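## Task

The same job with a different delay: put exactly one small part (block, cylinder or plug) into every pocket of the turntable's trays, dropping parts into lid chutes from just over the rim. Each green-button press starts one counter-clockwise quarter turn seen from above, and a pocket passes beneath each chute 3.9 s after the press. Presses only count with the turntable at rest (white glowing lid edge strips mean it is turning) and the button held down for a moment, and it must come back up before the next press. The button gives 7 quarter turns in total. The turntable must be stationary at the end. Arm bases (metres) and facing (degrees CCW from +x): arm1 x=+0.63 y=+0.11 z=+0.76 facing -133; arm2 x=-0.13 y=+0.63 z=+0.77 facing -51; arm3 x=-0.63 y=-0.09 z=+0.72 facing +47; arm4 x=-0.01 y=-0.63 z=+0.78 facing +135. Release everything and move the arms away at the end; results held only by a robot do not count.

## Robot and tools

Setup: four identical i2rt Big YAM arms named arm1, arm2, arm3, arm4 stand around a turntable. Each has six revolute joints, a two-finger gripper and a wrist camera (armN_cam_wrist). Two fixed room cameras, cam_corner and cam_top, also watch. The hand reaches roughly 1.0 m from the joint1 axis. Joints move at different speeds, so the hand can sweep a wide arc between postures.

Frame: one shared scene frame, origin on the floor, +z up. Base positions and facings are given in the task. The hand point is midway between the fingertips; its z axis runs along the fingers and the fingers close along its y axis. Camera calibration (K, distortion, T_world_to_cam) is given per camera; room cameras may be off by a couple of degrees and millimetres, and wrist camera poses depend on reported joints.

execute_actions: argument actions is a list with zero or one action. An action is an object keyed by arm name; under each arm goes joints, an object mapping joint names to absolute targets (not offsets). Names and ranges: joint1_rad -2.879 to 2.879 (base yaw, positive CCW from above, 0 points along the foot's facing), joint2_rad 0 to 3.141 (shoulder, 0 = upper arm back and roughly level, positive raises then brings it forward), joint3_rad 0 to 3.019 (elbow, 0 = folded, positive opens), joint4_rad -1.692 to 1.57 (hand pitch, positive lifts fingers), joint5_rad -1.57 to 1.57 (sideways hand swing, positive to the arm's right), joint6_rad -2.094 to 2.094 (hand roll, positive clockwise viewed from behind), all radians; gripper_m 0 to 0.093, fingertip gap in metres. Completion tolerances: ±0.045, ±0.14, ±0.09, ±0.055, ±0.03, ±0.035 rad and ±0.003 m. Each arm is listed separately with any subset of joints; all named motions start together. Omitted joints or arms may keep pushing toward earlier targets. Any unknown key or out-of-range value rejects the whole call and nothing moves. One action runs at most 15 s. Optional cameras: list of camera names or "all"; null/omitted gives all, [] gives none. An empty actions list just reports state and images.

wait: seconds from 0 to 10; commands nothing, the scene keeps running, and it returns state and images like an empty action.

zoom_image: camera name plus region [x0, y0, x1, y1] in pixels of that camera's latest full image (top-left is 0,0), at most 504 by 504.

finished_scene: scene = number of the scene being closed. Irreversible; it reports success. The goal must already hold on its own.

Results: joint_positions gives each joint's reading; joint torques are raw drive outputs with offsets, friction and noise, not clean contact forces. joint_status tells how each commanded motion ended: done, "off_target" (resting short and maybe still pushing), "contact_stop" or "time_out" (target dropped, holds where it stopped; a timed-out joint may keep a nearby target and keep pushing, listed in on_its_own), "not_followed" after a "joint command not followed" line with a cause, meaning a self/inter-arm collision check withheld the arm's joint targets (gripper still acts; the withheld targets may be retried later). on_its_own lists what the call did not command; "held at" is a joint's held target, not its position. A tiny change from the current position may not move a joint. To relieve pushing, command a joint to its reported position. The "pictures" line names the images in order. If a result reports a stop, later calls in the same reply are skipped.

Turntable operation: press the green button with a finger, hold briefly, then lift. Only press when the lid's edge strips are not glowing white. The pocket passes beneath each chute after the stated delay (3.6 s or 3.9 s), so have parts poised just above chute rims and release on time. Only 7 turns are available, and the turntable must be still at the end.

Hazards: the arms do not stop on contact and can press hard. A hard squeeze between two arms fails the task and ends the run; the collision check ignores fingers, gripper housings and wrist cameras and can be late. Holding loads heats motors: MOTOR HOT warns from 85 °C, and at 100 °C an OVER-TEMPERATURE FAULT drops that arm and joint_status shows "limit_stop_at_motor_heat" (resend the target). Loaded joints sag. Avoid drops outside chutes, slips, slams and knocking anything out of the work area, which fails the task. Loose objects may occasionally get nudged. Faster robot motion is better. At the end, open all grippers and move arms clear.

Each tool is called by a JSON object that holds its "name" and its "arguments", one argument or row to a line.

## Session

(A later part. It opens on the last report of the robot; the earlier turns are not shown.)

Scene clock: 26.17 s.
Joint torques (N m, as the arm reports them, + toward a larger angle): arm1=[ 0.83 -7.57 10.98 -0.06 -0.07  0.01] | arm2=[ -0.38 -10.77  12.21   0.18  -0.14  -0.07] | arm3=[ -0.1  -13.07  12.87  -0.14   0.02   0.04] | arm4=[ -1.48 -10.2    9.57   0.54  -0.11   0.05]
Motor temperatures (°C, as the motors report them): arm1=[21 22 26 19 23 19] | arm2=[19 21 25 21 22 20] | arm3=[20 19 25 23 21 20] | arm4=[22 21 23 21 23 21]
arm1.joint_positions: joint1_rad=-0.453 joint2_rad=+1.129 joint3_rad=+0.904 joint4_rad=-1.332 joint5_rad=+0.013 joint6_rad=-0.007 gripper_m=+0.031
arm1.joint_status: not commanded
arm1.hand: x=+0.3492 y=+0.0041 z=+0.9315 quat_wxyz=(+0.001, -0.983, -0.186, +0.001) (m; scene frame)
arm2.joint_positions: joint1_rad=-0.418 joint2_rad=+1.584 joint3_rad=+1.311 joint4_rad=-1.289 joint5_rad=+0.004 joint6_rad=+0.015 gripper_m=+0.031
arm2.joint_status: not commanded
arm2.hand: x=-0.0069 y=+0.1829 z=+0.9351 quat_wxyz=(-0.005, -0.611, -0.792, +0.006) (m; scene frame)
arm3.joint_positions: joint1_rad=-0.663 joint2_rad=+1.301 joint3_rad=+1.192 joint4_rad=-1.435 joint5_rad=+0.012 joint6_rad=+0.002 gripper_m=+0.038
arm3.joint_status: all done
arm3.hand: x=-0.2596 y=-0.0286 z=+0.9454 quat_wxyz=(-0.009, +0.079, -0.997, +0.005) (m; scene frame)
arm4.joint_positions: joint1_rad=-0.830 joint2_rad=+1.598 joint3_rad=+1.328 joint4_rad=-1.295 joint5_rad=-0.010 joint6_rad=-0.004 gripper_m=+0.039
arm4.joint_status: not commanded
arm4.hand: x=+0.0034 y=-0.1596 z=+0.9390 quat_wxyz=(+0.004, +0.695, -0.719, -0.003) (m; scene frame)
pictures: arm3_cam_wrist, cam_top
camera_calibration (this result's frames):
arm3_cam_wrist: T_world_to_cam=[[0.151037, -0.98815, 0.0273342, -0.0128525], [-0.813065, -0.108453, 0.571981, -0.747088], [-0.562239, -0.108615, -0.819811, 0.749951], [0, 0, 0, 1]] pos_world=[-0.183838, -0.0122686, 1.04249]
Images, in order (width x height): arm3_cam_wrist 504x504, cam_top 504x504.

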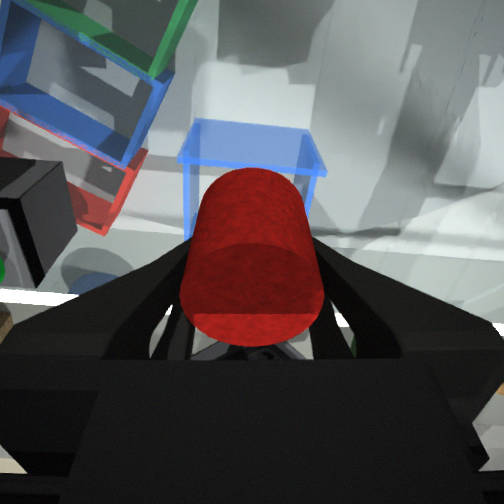

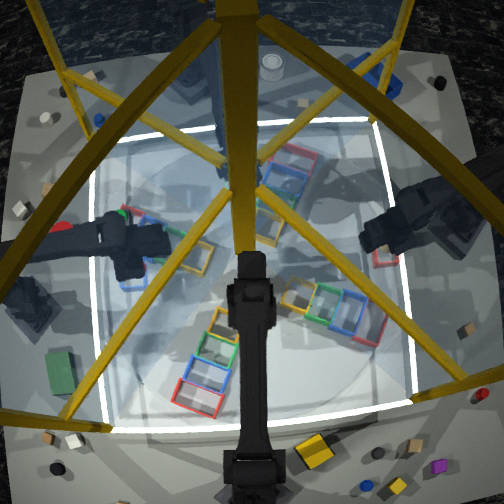

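{"name": "wait", "arguments": {
  "seconds": 1.6
}}

{"name": "execute_actions", "arguments": {
  "actions": [
    {"arm1":{"joints":{"gripper_m":0.09}},"arm2":{"joints":{"gripper_m":0.09}},"arm3":{"joints":{"gripper_m":0.09}},"arm4":{"joints":{"gripper_m":0.09}}}
  ],
  "cameras": ["arm1_cam_wrist","arm2_cam_wrist","arm3_cam_wrist","arm4_cam_wrist"]
}}

Scene clock: 28.33 s.
Joint torques (N m, as the arm reports them, + toward a larger angle): arm1=[ 0.74 -7.48 10.97 -0.12 -0.07  0.03] | arm2=[ -0.39 -10.85  12.21   0.2   -0.13  -0.08] | arm3=[  0.16 -12.92  12.88  -0.1    0.     0.06] | arm4=[ -0.79 -10.15   9.53   0.52  -0.11   0.05]
Motor temperatures (°C, as the motors report them): arm1=[21 23 26 19 23 19] | arm2=[19 21 26 21 22 20] | arm3=[20 19 25 23 21 20] | arm4=[22 21 24 21 23 21]
arm1.joint_positions: joint1_rad=-0.453 joint2_rad=+1.129 joint3_rad=+0.904 joint4_rad=-1.332 joint5_rad=+0.013 joint6_rad=-0.007 gripper_m=+0.031
arm1.joint_status: not commanded
arm1.hand: x=+0.3492 y=+0.0041 z=+0.9315 quat_wxyz=(+0.001, -0.983, -0.186, +0.001) (m; scene frame)
arm2.joint_positions: joint1_rad=-0.418 joint2_rad=+1.584 joint3_rad=+1.311 joint4_rad=-1.289 joint5_rad=+0.004 joint6_rad=+0.015 gripper_m=+0.031
arm2.joint_status: not commanded
arm2.hand: x=-0.0069 y=+0.1829 z=+0.9351 quat_wxyz=(-0.005, -0.611, -0.792, +0.006) (m; scene frame)
arm3.joint_positions: joint1_rad=-0.663 joint2_rad=+1.301 joint3_rad=+1.192 joint4_rad=-1.435 joint5_rad=+0.012 joint6_rad=+0.002 gripper_m=+0.038
arm3.joint_status: all done
arm3.hand: x=-0.2596 y=-0.0286 z=+0.9454 quat_wxyz=(-0.009, +0.079, -0.997, +0.005) (m; scene frame)
arm4.joint_positions: joint1_rad=-0.830 joint2_rad=+1.598 joint3_rad=+1.328 joint4_rad=-1.295 joint5_rad=-0.010 joint6_rad=-0.004 gripper_m=+0.039
arm4.joint_status: not commanded
arm4.hand: x=+0.0034 y=-0.1596 z=+0.9390 quat_wxyz=(+0.004, +0.695, -0.719, -0.003) (m; scene frame)
wait: 1.60 s; at rest from the start
pictures: arm1_cam_wrist, arm2_cam_wrist, arm3_cam_wrist, arm4_cam_wrist, cam_corner, cam_top
camera_calibration (this result's frames):
arm1_cam_wrist: T_world_to_cam=[[-0.385293, 0.922793, 0.00173385, 0.126393], [0.747395, 0.310956, 0.587118, -0.807795], [0.541249, 0.227508, -0.8095, 0.68851], [0, 0, 0, 1]] pos_world=[0.279785, -0.022087, 1.0314]
arm2_cam_wrist: T_world_to_cam=[[-0.96539, -0.260782, 0.00388975, 0.0313632], [-0.211321, 0.790856, 0.574361, -0.684832], [-0.15286, 0.55366, -0.818593, 0.787859], [0, 0, 0, 1]] pos_world=[0.00599001, 0.113576, 1.03815]
arm3_cam_wrist: T_world_to_cam=[[0.151037, -0.98815, 0.0273342, -0.0128525], [-0.813065, -0.108453, 0.571981, -0.747088], [-0.562239, -0.108615, -0.819811, 0.749951], [0, 0, 0, 1]] pos_world=[-0.183838, -0.0122686, 1.04249]
arm4_cam_wrist: T_world_to_cam=[[0.999321, -0.0346386, -0.0125309, 0.00539082], [-0.0213568, -0.822009, 0.569073, -0.65343], [-0.0300124, -0.568419, -0.822191, 0.807933], [0, 0, 0, 1]] pos_world=[0.00490571, -0.0776945, 1.03619]
Images, in order (width x height): arm1_cam_wrist 504x504, arm2_cam_wrist 504x504, arm3_cam_wrist 504x504, arm4_cam_wrist 504x504, cam_corner 504x504, cam_top 504x504.

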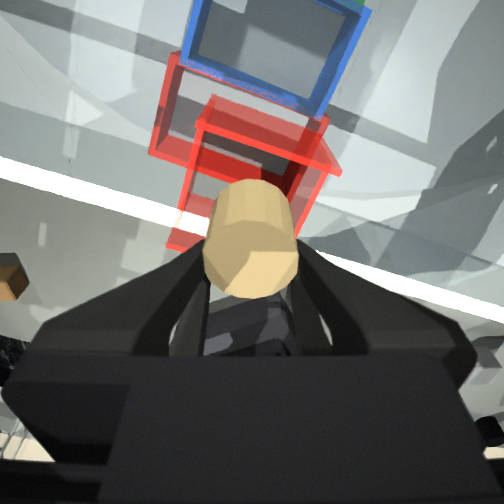

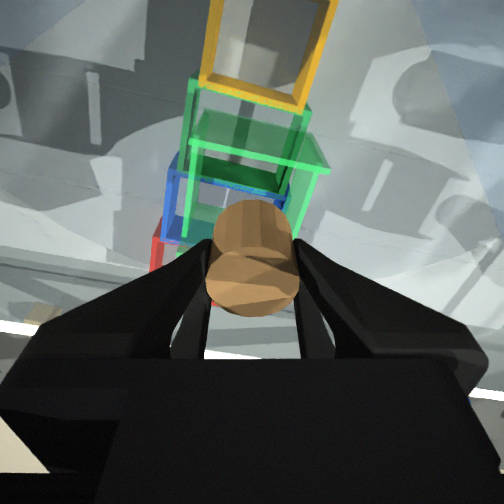

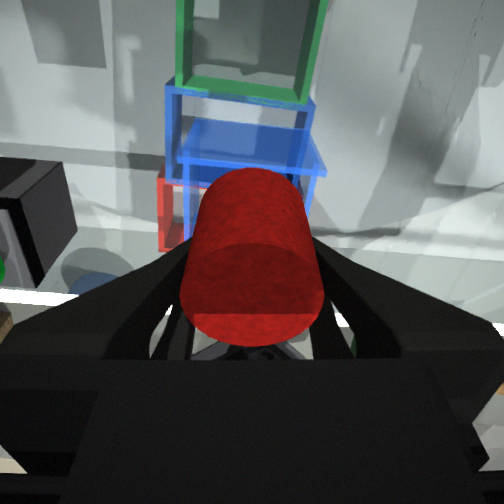

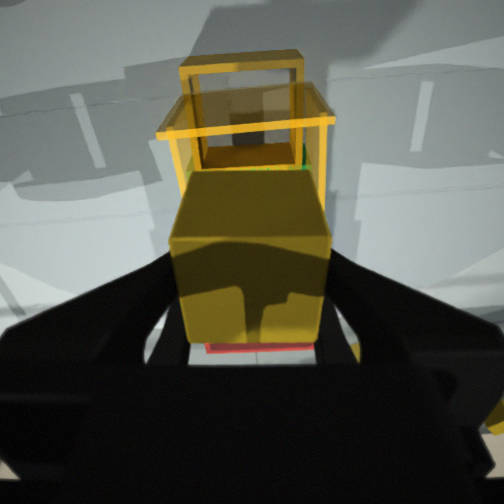

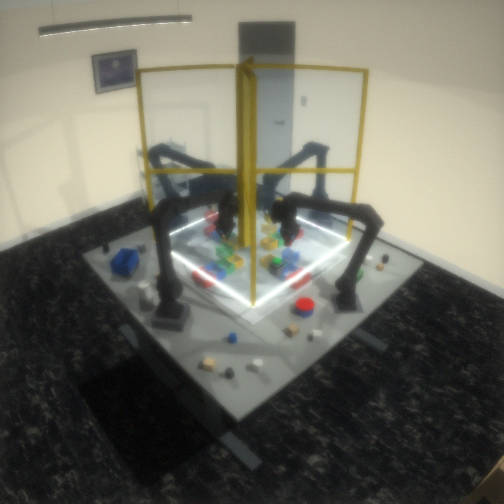

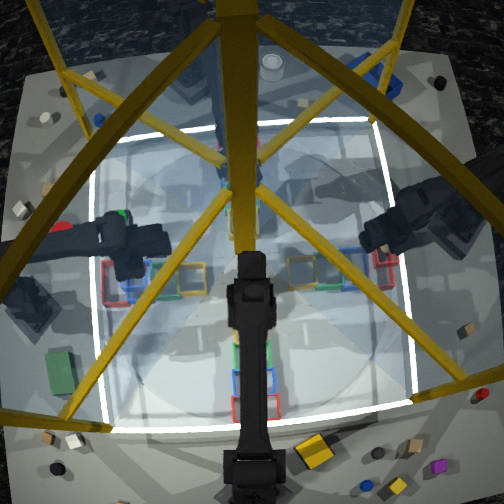

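Scene clock: 29.03 s.
Joint torques (N m, as the arm reports them, + toward a larger angle): arm1=[ 1.   -7.76 10.94 -0.09 -0.06  0.02] | arm2=[ -0.44 -10.91  12.2    0.2   -0.13  -0.07] | arm3=[  0.06 -12.86  12.85  -0.11   0.     0.05] | arm4=[-1.13 -9.93  9.48  0.54 -0.08  0.04]
Motor temperatures (°C, as the motors report them): arm1=[21 23 26 19 23 19] | arm2=[19 21 26 21 22 20] | arm3=[20 19 25 23 21 20] | arm4=[22 22 24 21 23 21]
arm1.joint_positions: joint1_rad=-0.453 joint2_rad=+1.129 joint3_rad=+0.904 joint4_rad=-1.332 joint5_rad=+0.013 joint6_rad=-0.007 gripper_m=+0.090
arm1.joint_status: all done
arm1.hand: x=+0.3492 y=+0.0041 z=+0.9315 quat_wxyz=(+0.001, -0.983, -0.186, +0.001) (m; scene frame)
arm2.joint_positions: joint1_rad=-0.418 joint2_rad=+1.584 joint3_rad=+1.311 joint4_rad=-1.289 joint5_rad=+0.004 joint6_rad=+0.015 gripper_m=+0.090
arm2.joint_status: all done
arm2.hand: x=-0.0069 y=+0.1829 z=+0.9351 quat_wxyz=(-0.005, -0.611, -0.792, +0.006) (m; scene frame)
arm3.joint_positions: joint1_rad=-0.663 joint2_rad=+1.301 joint3_rad=+1.192 joint4_rad=-1.435 joint5_rad=+0.012 joint6_rad=+0.002 gripper_m=+0.090
arm3.joint_status: all done
arm3.hand: x=-0.2596 y=-0.0286 z=+0.9454 quat_wxyz=(-0.009, +0.079, -0.997, +0.005) (m; scene frame)
arm4.joint_positions: joint1_rad=-0.830 joint2_rad=+1.598 joint3_rad=+1.328 joint4_rad=-1.295 joint5_rad=-0.010 joint6_rad=-0.004 gripper_m=+0.090
arm4.joint_status: all done
arm4.hand: x=+0.0034 y=-0.1596 z=+0.9390 quat_wxyz=(+0.004, +0.695, -0.719, -0.003) (m; scene frame)
pictures: arm1_cam_wrist, arm2_cam_wrist, arm3_cam_wrist, arm4_cam_wrist
camera_calibration (this result's frames):
arm1_cam_wrist: T_world_to_cam=[[-0.385293, 0.922793, 0.00173385, 0.126393], [0.747395, 0.310956, 0.587118, -0.807795], [0.541249, 0.227508, -0.8095, 0.68851], [0, 0, 0, 1]] pos_world=[0.279785, -0.022087, 1.0314]
arm2_cam_wrist: T_world_to_cam=[[-0.96539, -0.260782, 0.00388975, 0.0313632], [-0.211321, 0.790856, 0.574361, -0.684832], [-0.15286, 0.55366, -0.818593, 0.787859], [0, 0, 0, 1]] pos_world=[0.00599001, 0.113576, 1.03815]
arm3_cam_wrist: T_world_to_cam=[[0.151037, -0.98815, 0.0273342, -0.0128525], [-0.813065, -0.108453, 0.571981, -0.747088], [-0.562239, -0.108615, -0.819811, 0.749951], [0, 0, 0, 1]] pos_world=[-0.183838, -0.0122686, 1.04249]
arm4_cam_wrist: T_world_to_cam=[[0.999321, -0.0346386, -0.0125309, 0.00539082], [-0.0213568, -0.822009, 0.569073, -0.65343], [-0.0300124, -0.568419, -0.822191, 0.807933], [0, 0, 0, 1]] pos_world=[0.00490571, -0.0776945, 1.03619]
Images, in order (width x height): arm1_cam_wrist 504x504, arm2_cam_wrist 504x504, arm3_cam_wrist 504x504, arm4_cam_wrist 504x504.

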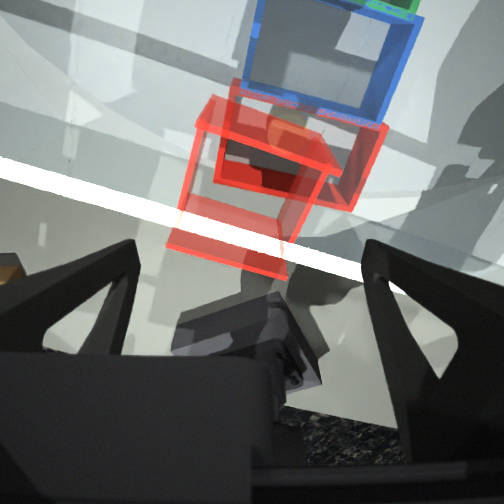

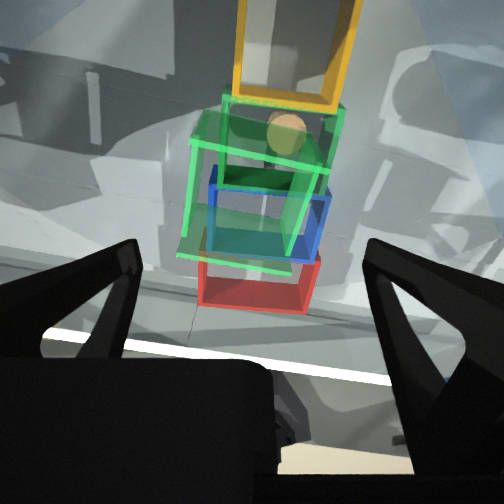

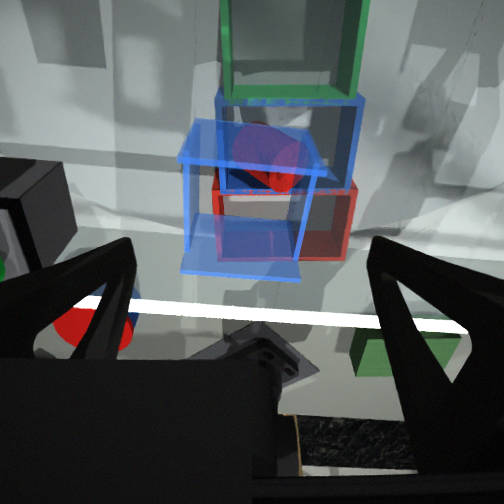

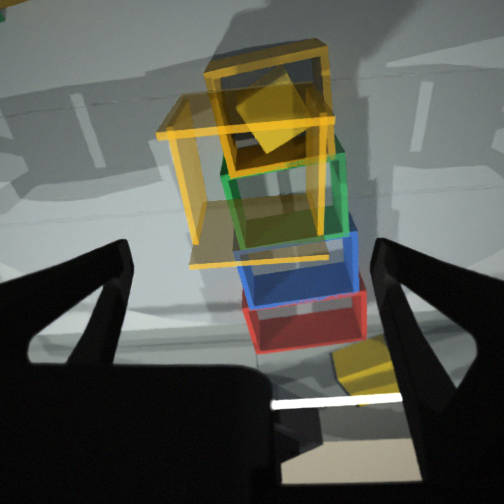

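{"name": "execute_actions", "arguments": {
  "actions": [
    {"arm1":{"joints":{"joint2_rad":1,"joint3_rad":1,"joint4_rad":-1.3}},"arm2":{"joints":{"joint2_rad":1,"joint3_rad":1,"joint4_rad":-1.3}},"arm3":{"joints":{"joint2_rad":1,"joint3_rad":1,"joint4_rad":-1.3}},"arm4":{"joints":{"joint2_rad":1,"joint3_rad":1,"joint4_rad":-1.3}}}
  ],
  "cameras": ["cam_top"]
}}

Scene clock: 33.00 s.
Joint torques (N m, as the arm reports them, + toward a larger angle): arm1=[ 1.14 -4.15 14.4   0.87 -0.08  0.02] | arm2=[-0.44 -2.48  9.28  0.53 -0.13 -0.08] | arm3=[ 0.12 -5.81 10.71  1.69  0.    0.05] | arm4=[-1.13 -2.29 10.17  0.47 -0.12  0.06]
Motor temperatures (°C, as the motors report them): arm1=[21 23 26 19 23 19] | arm2=[19 21 26 21 22 20] | arm3=[20 19 26 23 21 20] | arm4=[22 22 24 21 23 21]
arm1.joint_positions: joint1_rad=-0.453 joint2_rad=+0.992 joint3_rad=+0.959 joint4_rad=-1.312 joint5_rad=+0.013 joint6_rad=-0.007 gripper_m=+0.090
arm1.joint_status: all done
arm1.hand: x=+0.3375 y=+0.0003 z=+0.9929 quat_wxyz=(-0.018, -0.977, -0.183, +0.105) (m; scene frame)
arm2.joint_positions: joint1_rad=-0.418 joint2_rad=+0.993 joint3_rad=+0.999 joint4_rad=-1.296 joint5_rad=+0.004 joint6_rad=+0.015 gripper_m=+0.090
arm2.joint_status: all done
arm2.hand: x=-0.0454 y=+0.3211 z=+1.0256 quat_wxyz=(-0.114, -0.605, -0.783, +0.087) (m; scene frame)
arm3.joint_positions: joint1_rad=-0.663 joint2_rad=+0.984 joint3_rad=+1.007 joint4_rad=-1.317 joint5_rad=+0.012 joint6_rad=+0.002 gripper_m=+0.090
arm3.joint_status: all done
arm3.hand: x=-0.3136 y=-0.0374 z=+0.9754 quat_wxyz=(-0.133, +0.078, -0.988, -0.005) (m; scene frame)
arm4.joint_positions: joint1_rad=-0.830 joint2_rad=+0.987 joint3_rad=+1.011 joint4_rad=-1.296 joint5_rad=-0.010 joint6_rad=-0.004 gripper_m=+0.090
arm4.joint_status: all done
arm4.hand: x=-0.0019 y=-0.3043 z=+1.0388 quat_wxyz=(-0.101, +0.689, -0.710, -0.104) (m; scene frame)
pictures: cam_top
Images, in order (width x height): cam_top 504x504.

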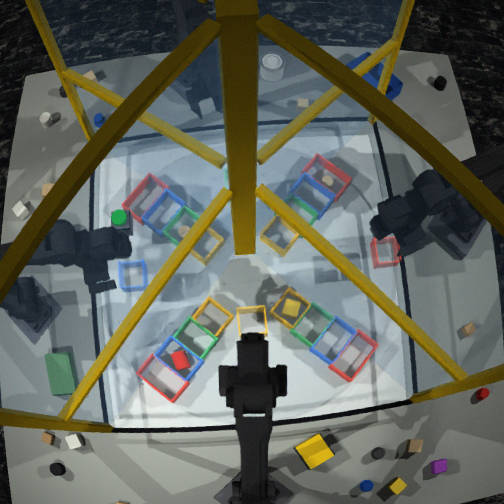

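{"name": "execute_actions", "arguments": {
  "actions": [
    {"arm1":{"joints":{"joint1_rad":0.8}},"arm2":{"joints":{"joint1_rad":-1.89}},"arm3":{"joints":{"joint1_rad":0.6}},"arm4":{"joints":{"joint1_rad":0.93}}}
  ],
  "cameras": []
}}

{"name": "execute_actions", "arguments": {
  "actions": [
    {"arm1":{"joints":{"joint2_rad":1.81,"joint3_rad":1.3,"joint4_rad":-1.03}},"arm2":{"joints":{"joint2_rad":1.36,"joint3_rad":0.72,"joint4_rad":-0.9}},"arm3":{"joints":{"joint2_rad":1.4,"joint3_rad":0.88,"joint4_rad":-1.04}},"arm4":{"joints":{"joint2_rad":1.56,"joint3_rad":0.87,"joint4_rad":-0.87}}}
  ],
  "cameras": ["arm1_cam_wrist","arm2_cam_wrist","arm3_cam_wrist","arm4_cam_wrist"]
}}

Scene clock: 37.83 s.
Joint torques (N m, as the arm reports them, + toward a larger angle): arm1=[ 0.95 -3.97 14.46  0.75 -0.09  0.02] | arm2=[-18.3   -1.4   10.16   1.12   2.48   3.87] | arm3=[ 0.41 -6.   10.69  1.51  0.01  0.05] | arm4=[-1.33 -2.67 10.28  0.6  -0.1   0.06]
Motor temperatures (°C, as the motors report them): arm1=[21 22 27 19 23 19] | arm2=[19 21 26 21 23 23] | arm3=[20 19 26 23 21 20] | arm4=[22 21 24 21 23 21]
arm1.joint_positions: joint1_rad=+0.800 joint2_rad=+0.995 joint3_rad=+0.959 joint4_rad=-1.309 joint5_rad=+0.013 joint6_rad=-0.007 gripper_m=+0.090
arm1.joint_status: all done
arm1.hand: x=+0.6386 y=-0.2006 z=+0.9981 quat_wxyz=(-0.084, -0.684, -0.720, +0.079) (m; scene frame)
arm2.joint_positions: joint1_rad=-1.538 joint2_rad=+0.983 joint3_rad=+0.987 joint4_rad=-1.313 joint5_rad=-0.068 joint6_rad=-0.404 gripper_m=+0.090
arm2.joint_status: joint1_rad time_out (moved -1.120 of -1.472)
arm2.on_its_own: joint1_rad reads -1.538 and still pushes toward -1.802 since a time_out (your -1.890 is given up)
arm2.hand: x=-0.3585 y=+0.4158 z=+1.0211 quat_wxyz=(-0.057, -0.836, -0.532, +0.124) (m; scene frame)
arm3.joint_positions: joint1_rad=+0.594 joint2_rad=+0.987 joint3_rad=+1.007 joint4_rad=-1.313 joint5_rad=+0.011 joint6_rad=+0.002 gripper_m=+0.090
arm3.joint_status: all done
arm3.hand: x=-0.5767 y=+0.2292 z=+0.9767 quat_wxyz=(-0.104, +0.643, -0.753, -0.088) (m; scene frame)
arm4.joint_positions: joint1_rad=+0.930 joint2_rad=+0.989 joint3_rad=+1.011 joint4_rad=-1.296 joint5_rad=-0.011 joint6_rad=-0.004 gripper_m=+0.090
arm4.joint_status: all done
arm4.hand: x=-0.3326 y=-0.6791 z=+1.0410 quat_wxyz=(+0.020, +0.986, +0.078, -0.147) (m; scene frame)
pictures: none
No camera images: the call's "cameras" was empty. Leave "cameras" out to get every camera's image.

not run: a stop came earlier in this reply.

{"name": "execute_actions", "arguments": {
  "actions": [
    {"arm1":{"joints":{"joint2_rad":1.81,"joint3_rad":1.3,"joint4_rad":-1.03}},"arm2":{"joints":{"joint1_rad":0.45}},"arm3":{"joints":{"joint2_rad":1.4,"joint3_rad":0.88,"joint4_rad":-1.04}},"arm4":{"joints":{"joint2_rad":1.56,"joint3_rad":0.87,"joint4_rad":-0.87}}}
  ],
  "cameras": []
}}

{"name": "execute_actions", "arguments": {
  "actions": [
    {"arm2":{"joints":{"joint2_rad":1.42,"joint3_rad":0.77,"joint4_rad":-0.9}}}
  ],
  "cameras": ["arm1_cam_wrist","arm2_cam_wrist","arm3_cam_wrist","arm4_cam_wrist"]
}}

Scene clock: 40.73 s.
Joint torques (N m, as the arm reports them, + toward a larger angle): arm1=[  1.37 -19.26  10.17   0.2   -0.08   0.  ] | arm2=[ 0.6  -3.41 10.25  0.86 -0.08  0.07] | arm3=[  0.53 -12.22   9.25   1.06   0.01   0.05] | arm4=[-1.19 -8.29  7.76  0.48 -0.11  0.05]
Motor temperatures (°C, as the motors report them): arm1=[21 23 27 19 23 19] | arm2=[19 20 26 21 23 23] | arm3=[20 19 25 23 21 20] | arm4=[22 21 24 21 23 21]
arm1.joint_positions: joint1_rad=+0.800 joint2_rad=+1.832 joint3_rad=+1.284 joint4_rad=-1.033 joint5_rad=+0.013 joint6_rad=-0.007 gripper_m=+0.090
arm1.joint_status: all done
arm1.hand: x=+0.6515 y=-0.4012 z=+0.8017 quat_wxyz=(+0.000, -0.687, -0.726, -0.002) (m; scene frame)
arm2.joint_positions: joint1_rad=+0.443 joint2_rad=+1.004 joint3_rad=+0.986 joint4_rad=-1.306 joint5_rad=+0.003 joint6_rad=-0.001 gripper_m=+0.090
arm2.joint_status: all done
arm2.hand: x=+0.1567 y=+0.4957 z=+1.0151 quat_wxyz=(-0.121, -0.215, -0.968, +0.031) (m; scene frame)
arm3.joint_positions: joint1_rad=+0.594 joint2_rad=+1.398 joint3_rad=+0.881 joint4_rad=-1.054 joint5_rad=+0.011 joint6_rad=+0.002 gripper_m=+0.090
arm3.joint_status: all done
arm3.hand: x=-0.5729 y=+0.2647 z=+0.8019 quat_wxyz=(+0.001, +0.651, -0.759, +0.002) (m; scene frame)
arm4.joint_positions: joint1_rad=+0.930 joint2_rad=+1.549 joint3_rad=+0.875 joint4_rad=-0.880 joint5_rad=-0.011 joint6_rad=-0.004 gripper_m=+0.090
arm4.joint_status: all done
arm4.hand: x=-0.3915 y=-0.6899 z=+0.8097 quat_wxyz=(+0.009, +0.997, +0.079, -0.008) (m; scene frame)
pictures: none
No camera images: the call's "cameras" was empty. Leave "cameras" out to get every camera's image.

Scene clock: 41.83 s.
Joint torques (N m, as the arm reports them, + toward a larger angle): arm1=[  1.48 -19.54  10.18   0.21  -0.07   0.  ] | arm2=[ 0.6  -7.07  8.11  0.53 -0.09  0.07] | arm3=[  0.47 -12.32   9.25   1.05   0.01   0.05] | arm4=[-0.99 -8.19  7.78  0.54 -0.11  0.08]
Motor temperatures (°C, as the motors report them): arm1=[21 23 27 19 23 19] | arm2=[19 20 26 21 23 23] | arm3=[20 19 25 23 21 20] | arm4=[22 21 24 21 23 21]
arm1.joint_positions: joint1_rad=+0.800 joint2_rad=+1.832 joint3_rad=+1.284 joint4_rad=-1.033 joint5_rad=+0.013 joint6_rad=-0.007 gripper_m=+0.090
arm1.joint_status: not commanded
arm1.hand: x=+0.6515 y=-0.4012 z=+0.8017 quat_wxyz=(+0.000, -0.687, -0.726, -0.002) (m; scene frame)
arm2.joint_positions: joint1_rad=+0.443 joint2_rad=+1.429 joint3_rad=+0.755 joint4_rad=-0.911 joint5_rad=+0.003 joint6_rad=+0.000 gripper_m=+0.090
arm2.joint_status: all done
arm2.hand: x=+0.1688 y=+0.4890 z=+0.8049 quat_wxyz=(+0.005, -0.217, -0.976, +0.003) (m; scene frame)
arm3.joint_positions: joint1_rad=+0.594 joint2_rad=+1.398 joint3_rad=+0.881 joint4_rad=-1.054 joint5_rad=+0.011 joint6_rad=+0.002 gripper_m=+0.090
arm3.joint_status: not commanded
arm3.hand: x=-0.5729 y=+0.2647 z=+0.8019 quat_wxyz=(+0.001, +0.651, -0.759, +0.002) (m; scene frame)
arm4.joint_positions: joint1_rad=+0.930 joint2_rad=+1.549 joint3_rad=+0.875 joint4_rad=-0.880 joint5_rad=-0.011 joint6_rad=-0.004 gripper_m=+0.090
arm4.joint_status: not commanded
arm4.hand: x=-0.3915 y=-0.6899 z=+0.8097 quat_wxyz=(+0.009, +0.997, +0.079, -0.008) (m; scene frame)
pictures: arm1_cam_wrist, arm2_cam_wrist, arm3_cam_wrist, arm4_cam_wrist
camera_calibration (this result's frames):
arm1_cam_wrist: T_world_to_cam=[[-0.99701, -0.0772065, -0.00331142, 0.618459], [-0.0642703, 0.80464, 0.590274, -0.107214], [-0.0429085, 0.588722, -0.807196, 1.03568], [0, 0, 0, 1]] pos_world=[0.654158, -0.47571, 0.901332]
arm2_cam_wrist: T_world_to_cam=[[-0.41777, -0.90852, 0.00770787, 0.502578], [-0.728771, 0.340157, 0.594295, -0.523352], [-0.542551, 0.242661, -0.80421, 0.744991], [0, 0, 0, 1]] pos_world=[0.232754, 0.453843, 0.906281]
arm3_cam_wrist: T_world_to_cam=[[0.986884, -0.160488, 0.0174162, 0.595979], [-0.139752, -0.795366, 0.589798, -0.334636], [-0.0808032, -0.584496, -0.807363, 0.879788], [0, 0, 0, 1]] pos_world=[-0.563838, 0.343722, 0.897296]
arm4_cam_wrist: T_world_to_cam=[[-0.155039, 0.987703, -0.0201442, 0.639617], [0.821175, 0.140182, 0.553191, -0.0176377], [0.549213, 0.0692245, -0.832811, 1.06359], [0, 0, 0, 1]] pos_world=[-0.470486, -0.702905, 0.908408]
Images, in order (width x height): arm1_cam_wrist 504x504, arm2_cam_wrist 504x504, arm3_cam_wrist 504x504, arm4_cam_wrist 504x504.

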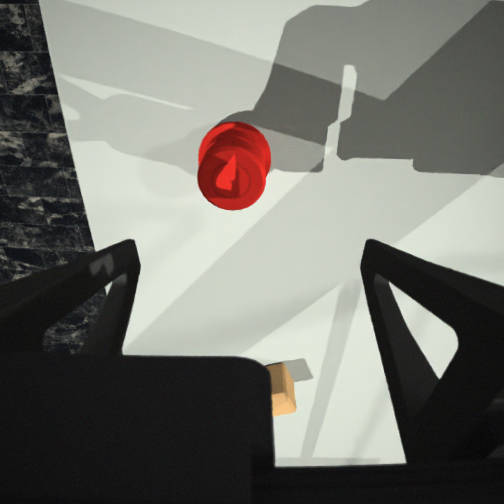

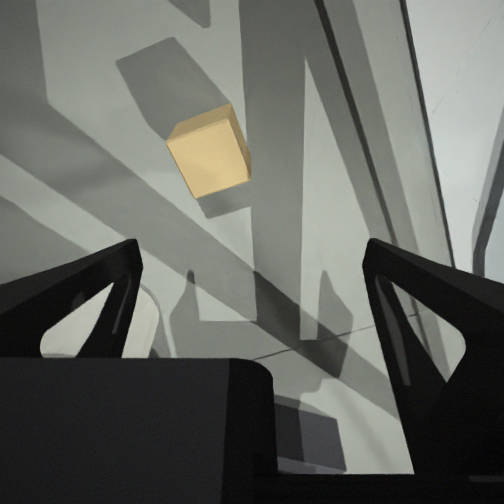

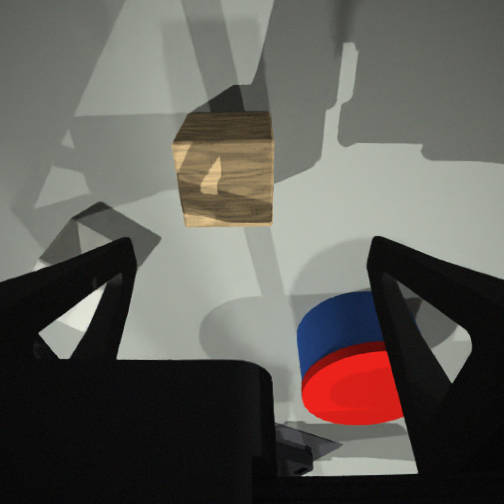

